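# Find the drive-filled cartons and stand them on the platform

## Task

Four closed cartons are present. At least one still holds disk drives, which cannot be seen from outside, and a full carton weighs roughly double the heaviest empty one. Put every full carton on the low platform, standing upright in the orientation it has now, with no tilt. The task fails if any empty carton ends up resting on the platform, hanging above it, or propped against its upper edge. All cartons must keep their contents completely inside. At the end, open the gripper and pull the arm away. A placement that stays put only because the robot is holding it does not count.

## Robot and tools

Robot: one arm with seven joints and a two-finger parallel gripper. Joint ranges in rad, base to hand: waist ±69.115, shoulder ±2.250, upper arm roll ±69.115, elbow ±2.580, forearm roll ±69.115, wrist pitch ±2.100, wrist roll ±69.115. The elbow never fully straightens.

Frame: all poses are in the scene frame. Its origin lies on the table top under the arm's base, +z points up, and +y is to the left when facing along +x. The base may sit slightly tilted. The gripper's fingers point along its own +z axis and close along its own y axis. end_effector_position is the point midway between the pads when they are shut. Closed fingertips reach about 19 mm past it, open ones about 6 mm. While closing, the tips travel about 13 mm further out, so keep that clearance above a surface. The reported hand position can be off, more so at long reach.

Row format, shared by execute_actions and move: 9 numbers [x, y, z, qw, qx, qy, qz, position, speed]. x, y, z form an absolute target position in metres. qw..qz form an absolute orientation quaternion, w first. Both are in the scene frame, so together they are a pose, not an offset. position and speed control the fingers, each from -1 to 1. position +1 is fully open (85 mm), 0 is about 41 mm, about -0.8 is where the pads touch, and -1 closes until blocked. speed sets how fast the gap changes: about 20 mm/s at -1, 85 at 0, 150 at +1. Grip force cannot be set. A full close gives about 190 to 235 N per pad, a bit more on wide objects.

execute_actions(actions): a list of actions, each a list of up to 15 rows. Each row lasts one step of 1/30 s. A shorter list repeats its last row until 15 steps (0.5 s) are filled. An empty list just returns state and images. An action is rejected if its target lies more than 0.6 m from the hand's position at that action's start, measured along any gripper axis. If any action is malformed, or the first fails that check against the last reported state, nothing runs. Repeat the wanted quaternion in every row; don't copy the slightly drifted one from results. Each step clips the commanded pose to within 70 mm and 16 degrees of the measured pose. The arm then follows by damped inverse kinematics and favours position over orientation. A distant target therefore needs several actions.

move(target, speed, blocking): target is one row as above, an absolute pose. Its finger values are applied at the start. The gripper travels a straight path there, taking 0.5 to 10 s; a longer path is cut off at 10 s. speed is in m/s, from 0.002 to 0.5, default 0.25; rotation is capped at twice that value in rad/s. The gripper takes the shorter turn. The path ignores obstacles, the hand may lag, stray or overshoot the speed near full reach, and faster or deeper contact hits harder. The result adds a 'move:' line with the ending and the distance to target. Endings: done, off_target, moving, held (last step blocked) or fault. limits=paced means the pose was clipped. limits=held means a check blocked steps on the way, after which the arm may surge. With blocking=false the call returns after 0.5 s while the arm keeps going. Other moves and action lists are refused until a result shows the end, so use wait(0) to check or stop.

wait(seconds): 0 to 10; the arm holds its last command and any running move carries on. stop(): brakes the current move, needing room if fast; the fingers keep moving. zoom_image(camera, region): camera is one of cam_head_left, cam_head_right, cam_high, cam_low, cam_wrist (all 672x504). region is [x0, y0, x1, y1] in pixels from the top-left, at most 504 by 504. finished_scene(scene): ends the scene, given its number; it cannot be reversed.

Gripping: close with position -1 and keep sending it. For a softer hold, open first, then close to just under the object's width. Release by sending a position wider than the object. Stopped fingers stay until the position number changes by 0.01 or more. They re-close on their own, up to the requested value, if the object yields or slips away. position_measured_pct is about 50 - 50*position and reads 0 fully open. A reading that stops under 90 means something is held; about 90 or above means the pads met, on nothing or on something very thin.

Result lines: the state line gives end_effector_position and end_effector_quat_wxyz. 'Hand target' is the pose the controller is currently driving toward. 'pose unreachable' means the clearance check, which treats the mount under the base as arm, altered or blocked the command. If any joint's contact torque hits its limit, the arm halts for 10 s and the rest of the call is dropped. Limits in N m: waist, shoulder, upper arm roll and elbow 49.1; forearm roll, wrist pitch and wrist roll 30.9. A carried object's weight adds to this. Holding loads warms the motors. A MOTOR HOT warning starts at 60 °C, and at 75 °C an OVER-TEMPERATURE FAULT makes the arm sag. Every stop wastes time.

Cautions: cartons look alike, so weight must be judged by handling. Lift each one gently and compare. Random brief tugs on held parts or shoves on loose items can occur. Never push or drop anything off the table. Avoid slams, drops, hard impacts and strong pressing, and do not tip cartons so contents spill. Set cartons down upright, open the fingers, and back off before finishing.

Each tool is called after "Request:" in YAML: its name, and indented under it one key for each argument.

## Session

Request:
execute_actions:
  actions: []

Scene clock: 0.00 s.
end_effector_position=(+0.2191, +0.2558, +0.1931) position_measured_pct=0.0 end_effector_quat_wxyz=(-0.064, +0.286, +0.956, -0.025)
Joint positions: [-1.027  0.387  0.298  2.028 -0.266  0.866  0.384]
Joint velocities: [-0.001 -0.     0.001  0.    -0.     0.    -0.   ]
Motor temperatures (°C, as the motors report them): [34 35 34 36 39 45 44]
Hand target: +0.219, +0.256, +0.193; -0.064, +0.286, +0.956, -0.025

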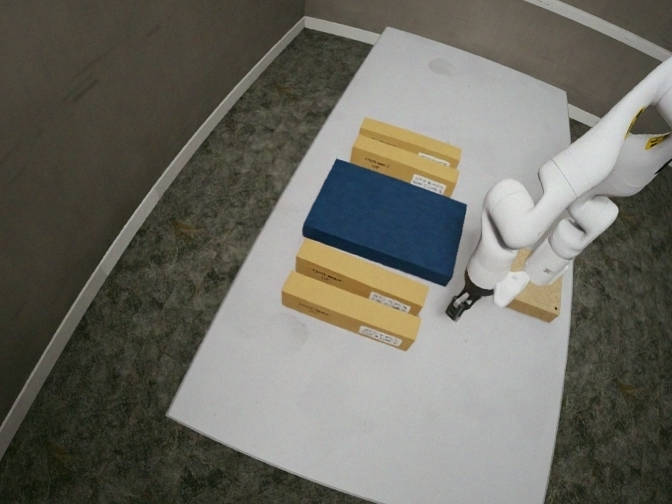

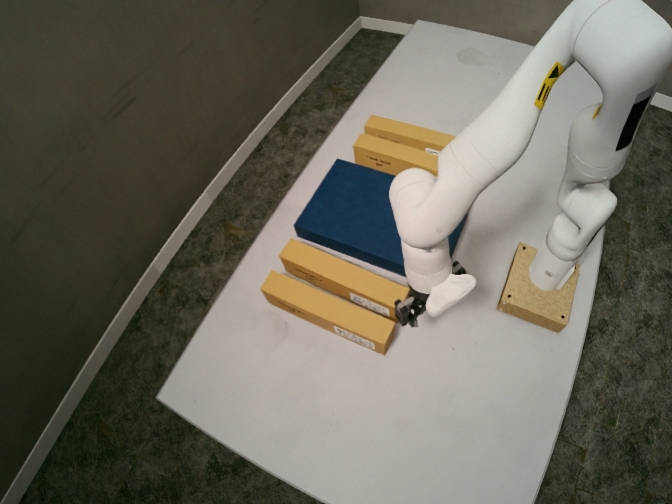

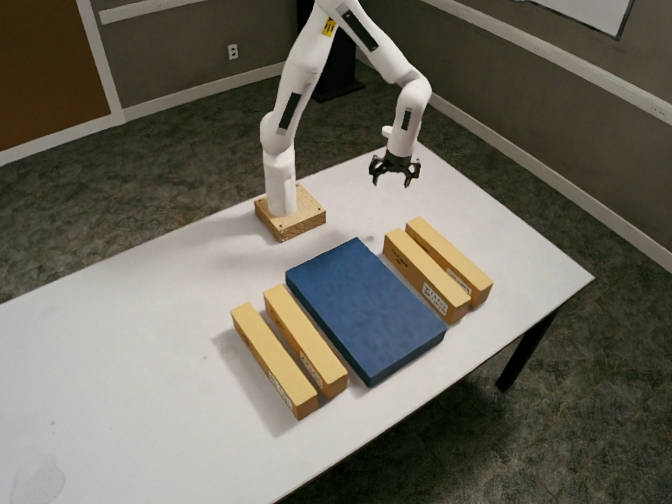

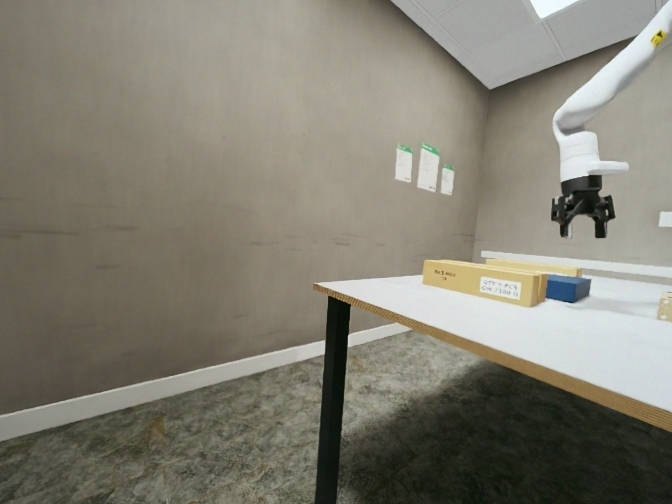

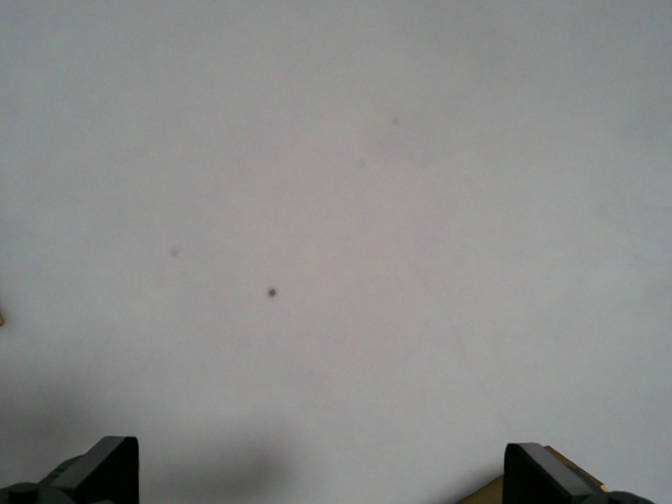

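Request:
move:
  target: [0.48,0.3,0.22,0,0,1,0,1,0]

Scene clock: 1.70 s.
end_effector_position=(+0.4798, +0.3009, +0.2215) position_measured_pct=0.0 end_effector_quat_wxyz=(+0.001, -0.001, +1.000, +0.000)
Joint positions: [-0.673  0.727  0.222  1.267 -0.161  1.162  1.083]
Joint velocities: [ 0.008  0.012  0.005 -0.004  0.     0.002  0.002]
Motor temperatures (°C, as the motors report them): [34 35 34 36 39 45 44]
Hand target: +0.480, +0.301, +0.221; +0.001, -0.001, +1.000, -0.000
Off the commanded pose: 0.002 m, 0 deg.
move: done

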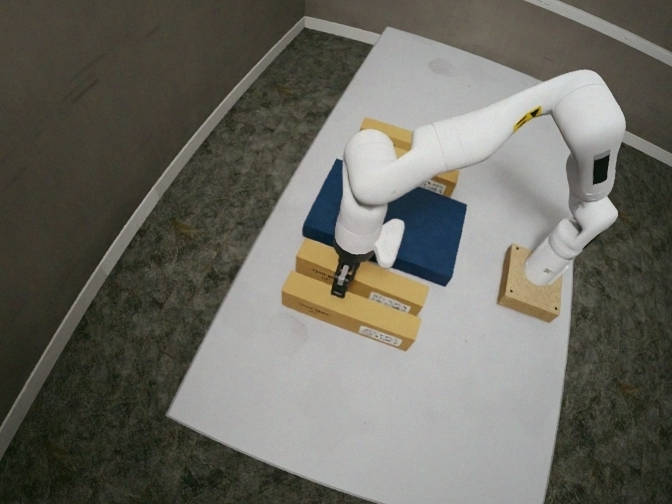

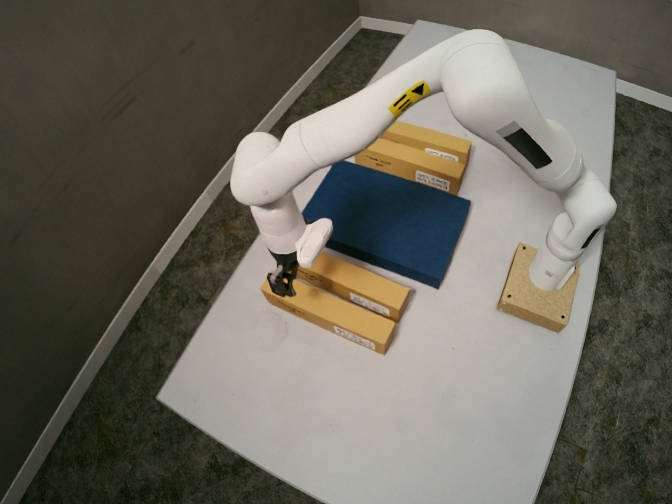

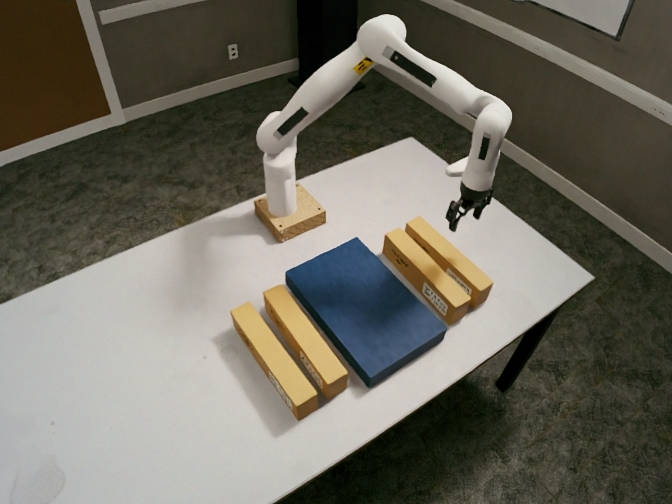

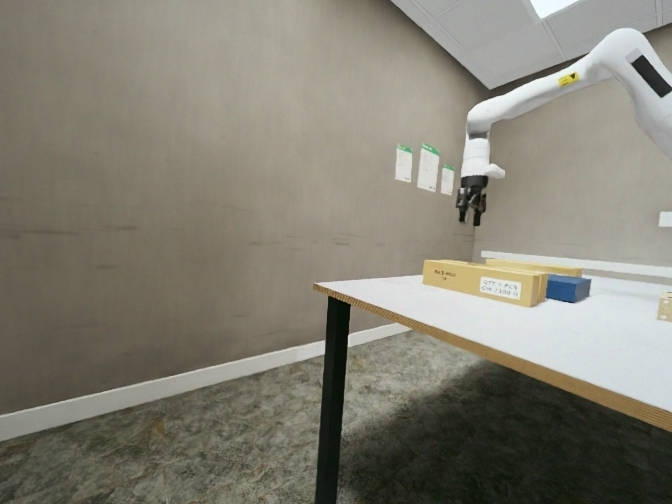

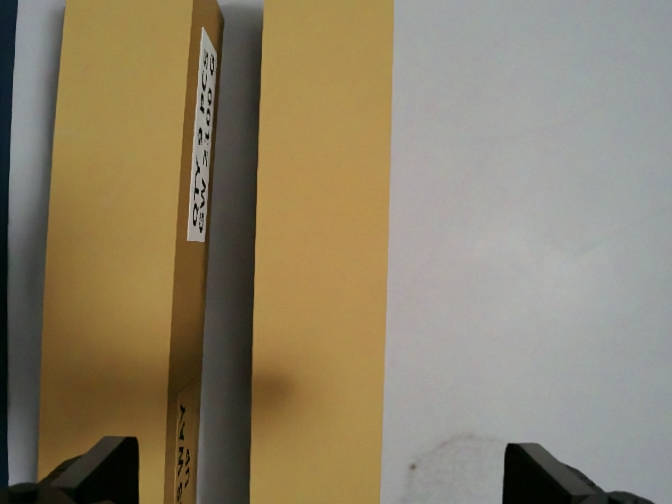

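Request:
move:
  target: [0.48,0.298,0.05,0,0,1,0,1,0]

Request:
execute_actions:
  actions:
    - [[0.48,0.298,0.05,0,0,1,0,-1,0]]
    - [[0.48,0.298,0.05,0,0,1,0,-1,0]]

Request:
move:
  target: [0.48,0.298,0.1,0,0,1,0,-1,0]
  speed: 0.1

Scene clock: 3.27 s.
end_effector_position=(+0.4810, +0.2994, +0.0519) position_measured_pct=0.0 end_effector_quat_wxyz=(+0.001, +0.000, +1.000, +0.001)
Joint positions: [-0.649  0.96   0.176  1.408 -0.205  0.789  1.121]
Joint velocities: [ 0.     0.001  0.    -0.001 -0.     0.001 -0.   ]
Motor temperatures (°C, as the motors report them): [34 35 34 36 39 45 44]
Hand target: +0.481, +0.298, +0.050; +0.000, +0.000, +1.000, -0.000
Off the commanded pose: 0.003 m, 0 deg.
move: done

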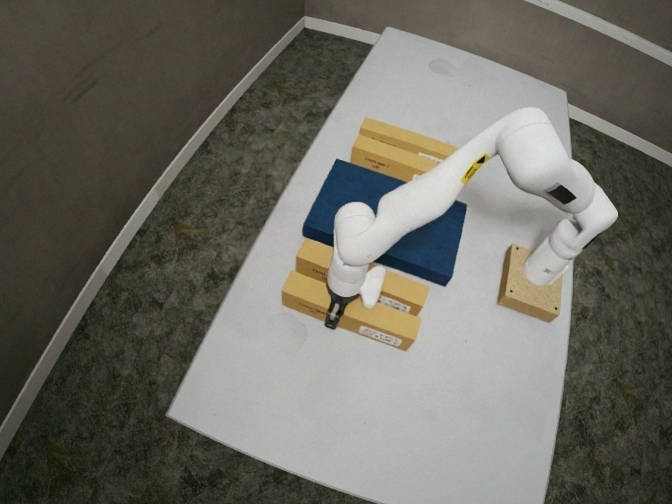

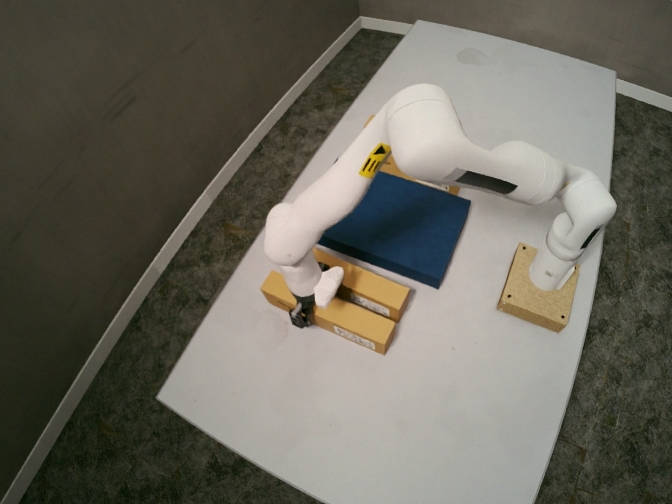

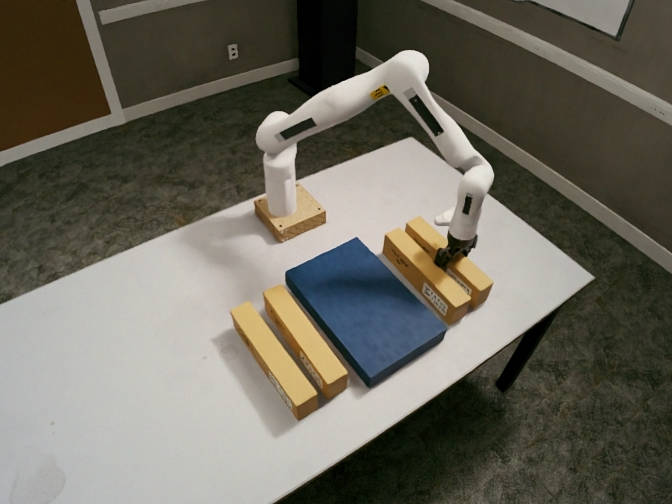

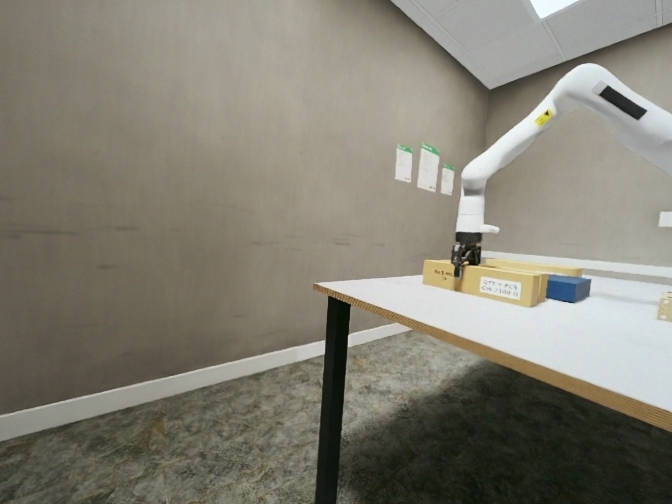

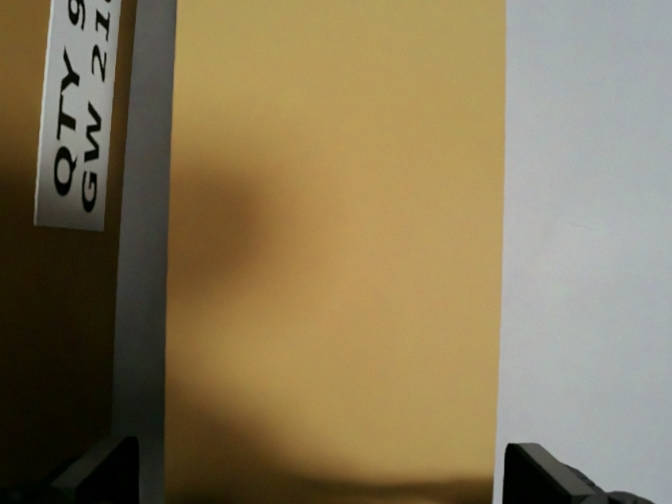

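Scene clock: 4.27 s.
end_effector_position=(+0.4813, +0.3000, +0.0532) position_measured_pct=36.1 end_effector_quat_wxyz=(+0.002, -0.000, +1.000, +0.002)
Joint positions: [-0.649  0.957  0.175  1.41  -0.206  0.787  1.123]
Joint velocities: [-0.001  0.     0.001 -0.     0.    -0.001  0.001]
Motor temperatures (°C, as the motors report them): [34 35 34 36 39 45 44]
Hand target: +0.480, +0.298, +0.050; +0.000, +0.000, +1.000, -0.000
Off the commanded pose: 0.004 m, 0 deg.

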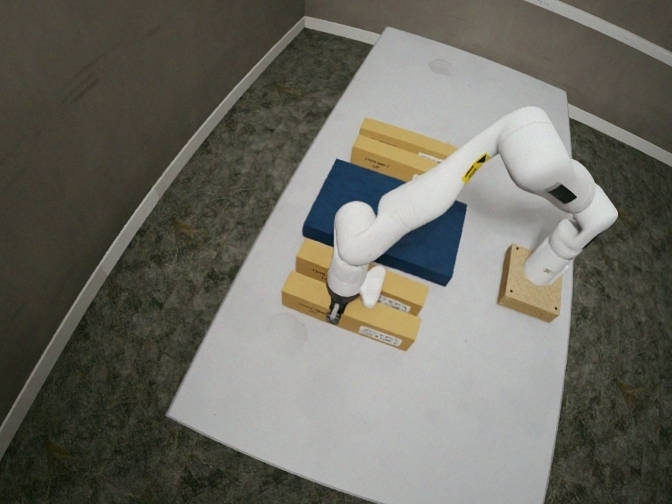

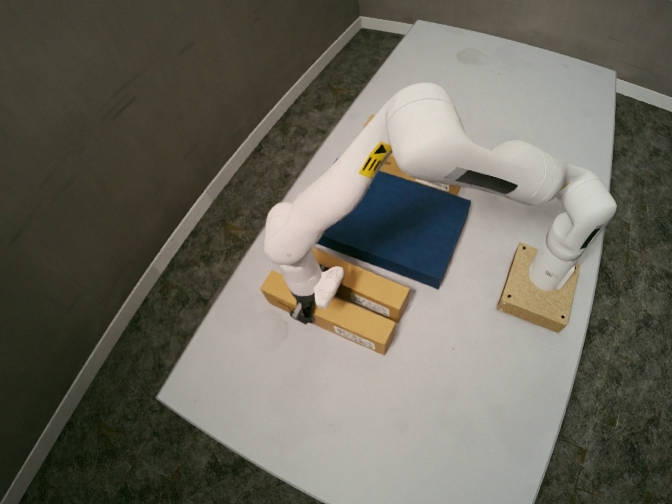

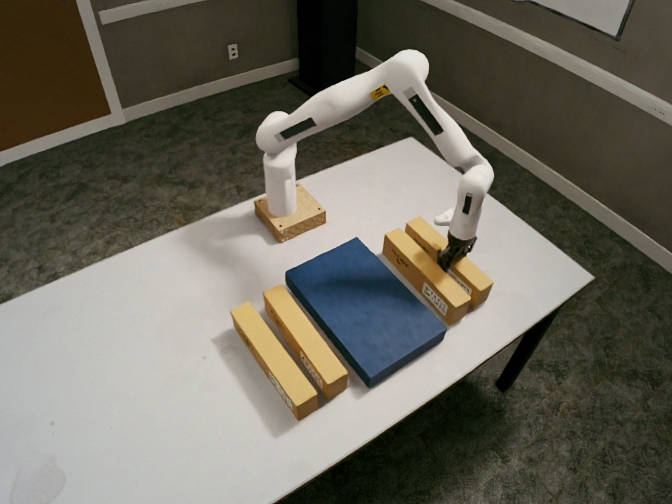

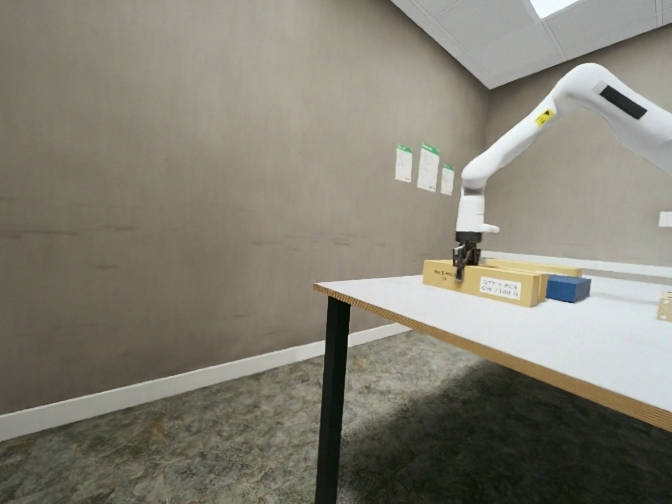

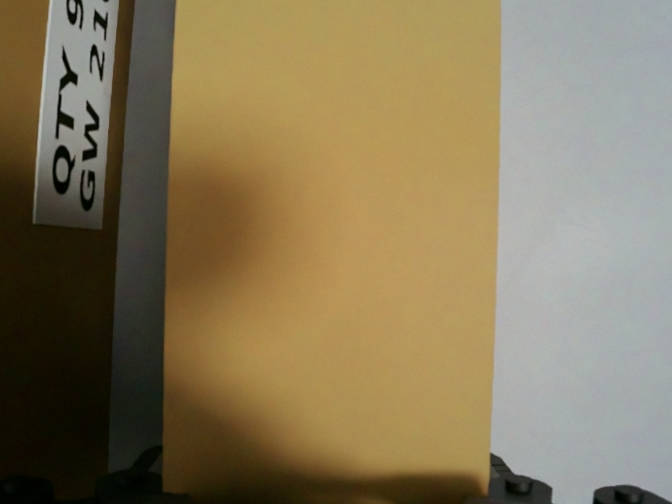

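Scene clock: 5.07 s.
end_effector_position=(+0.4754, +0.2947, +0.0911) position_measured_pct=36.1 end_effector_quat_wxyz=(-0.007, -0.000, +1.000, -0.005)
Joint positions: [-0.656  0.895  0.19   1.4   -0.192  0.883  1.113]
Joint velocities: [ 0.    -0.001 -0.001  0.001  0.001 -0.     0.001]
Motor temperatures (°C, as the motors report them): [34 35 34 36 39 45 44]
Hand target: +0.480, +0.298, +0.100; -0.000, -0.000, +1.000, +0.000
Off the commanded pose: 0.011 m, 1 deg.
move: off_target

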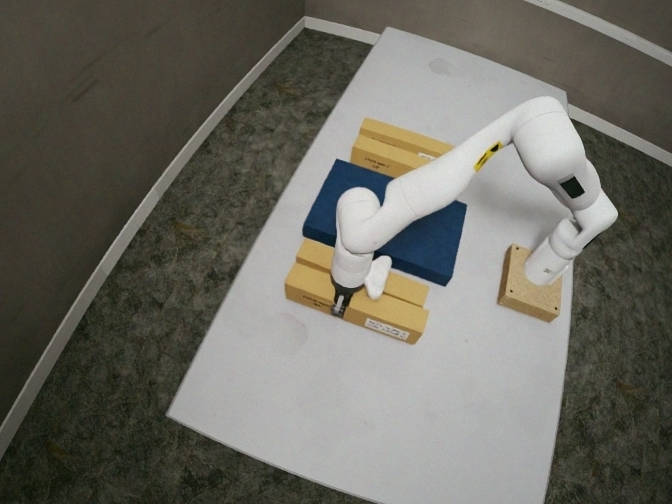

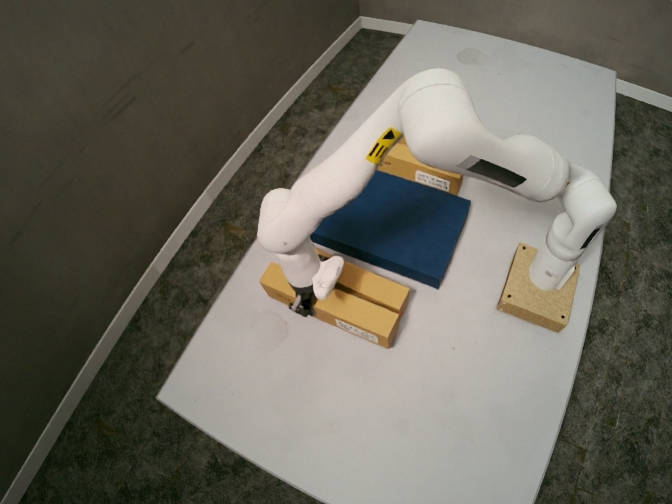

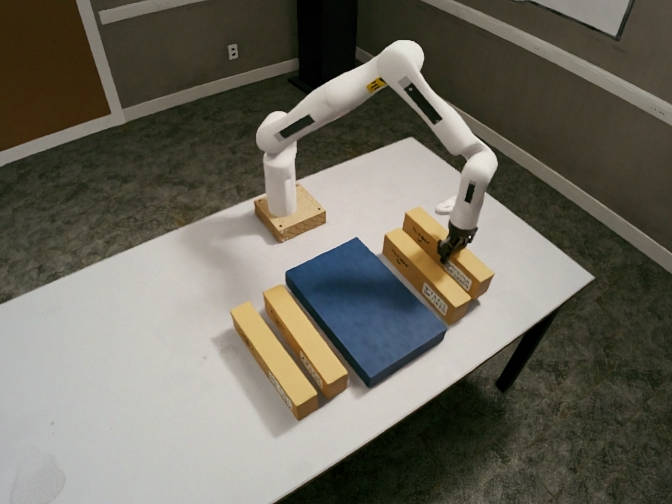

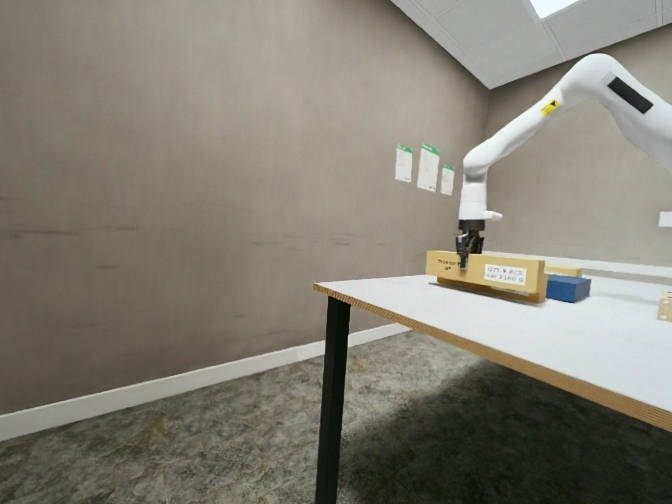

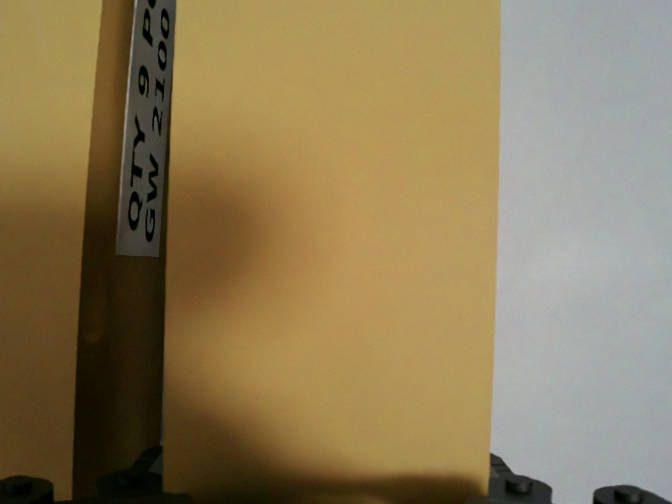

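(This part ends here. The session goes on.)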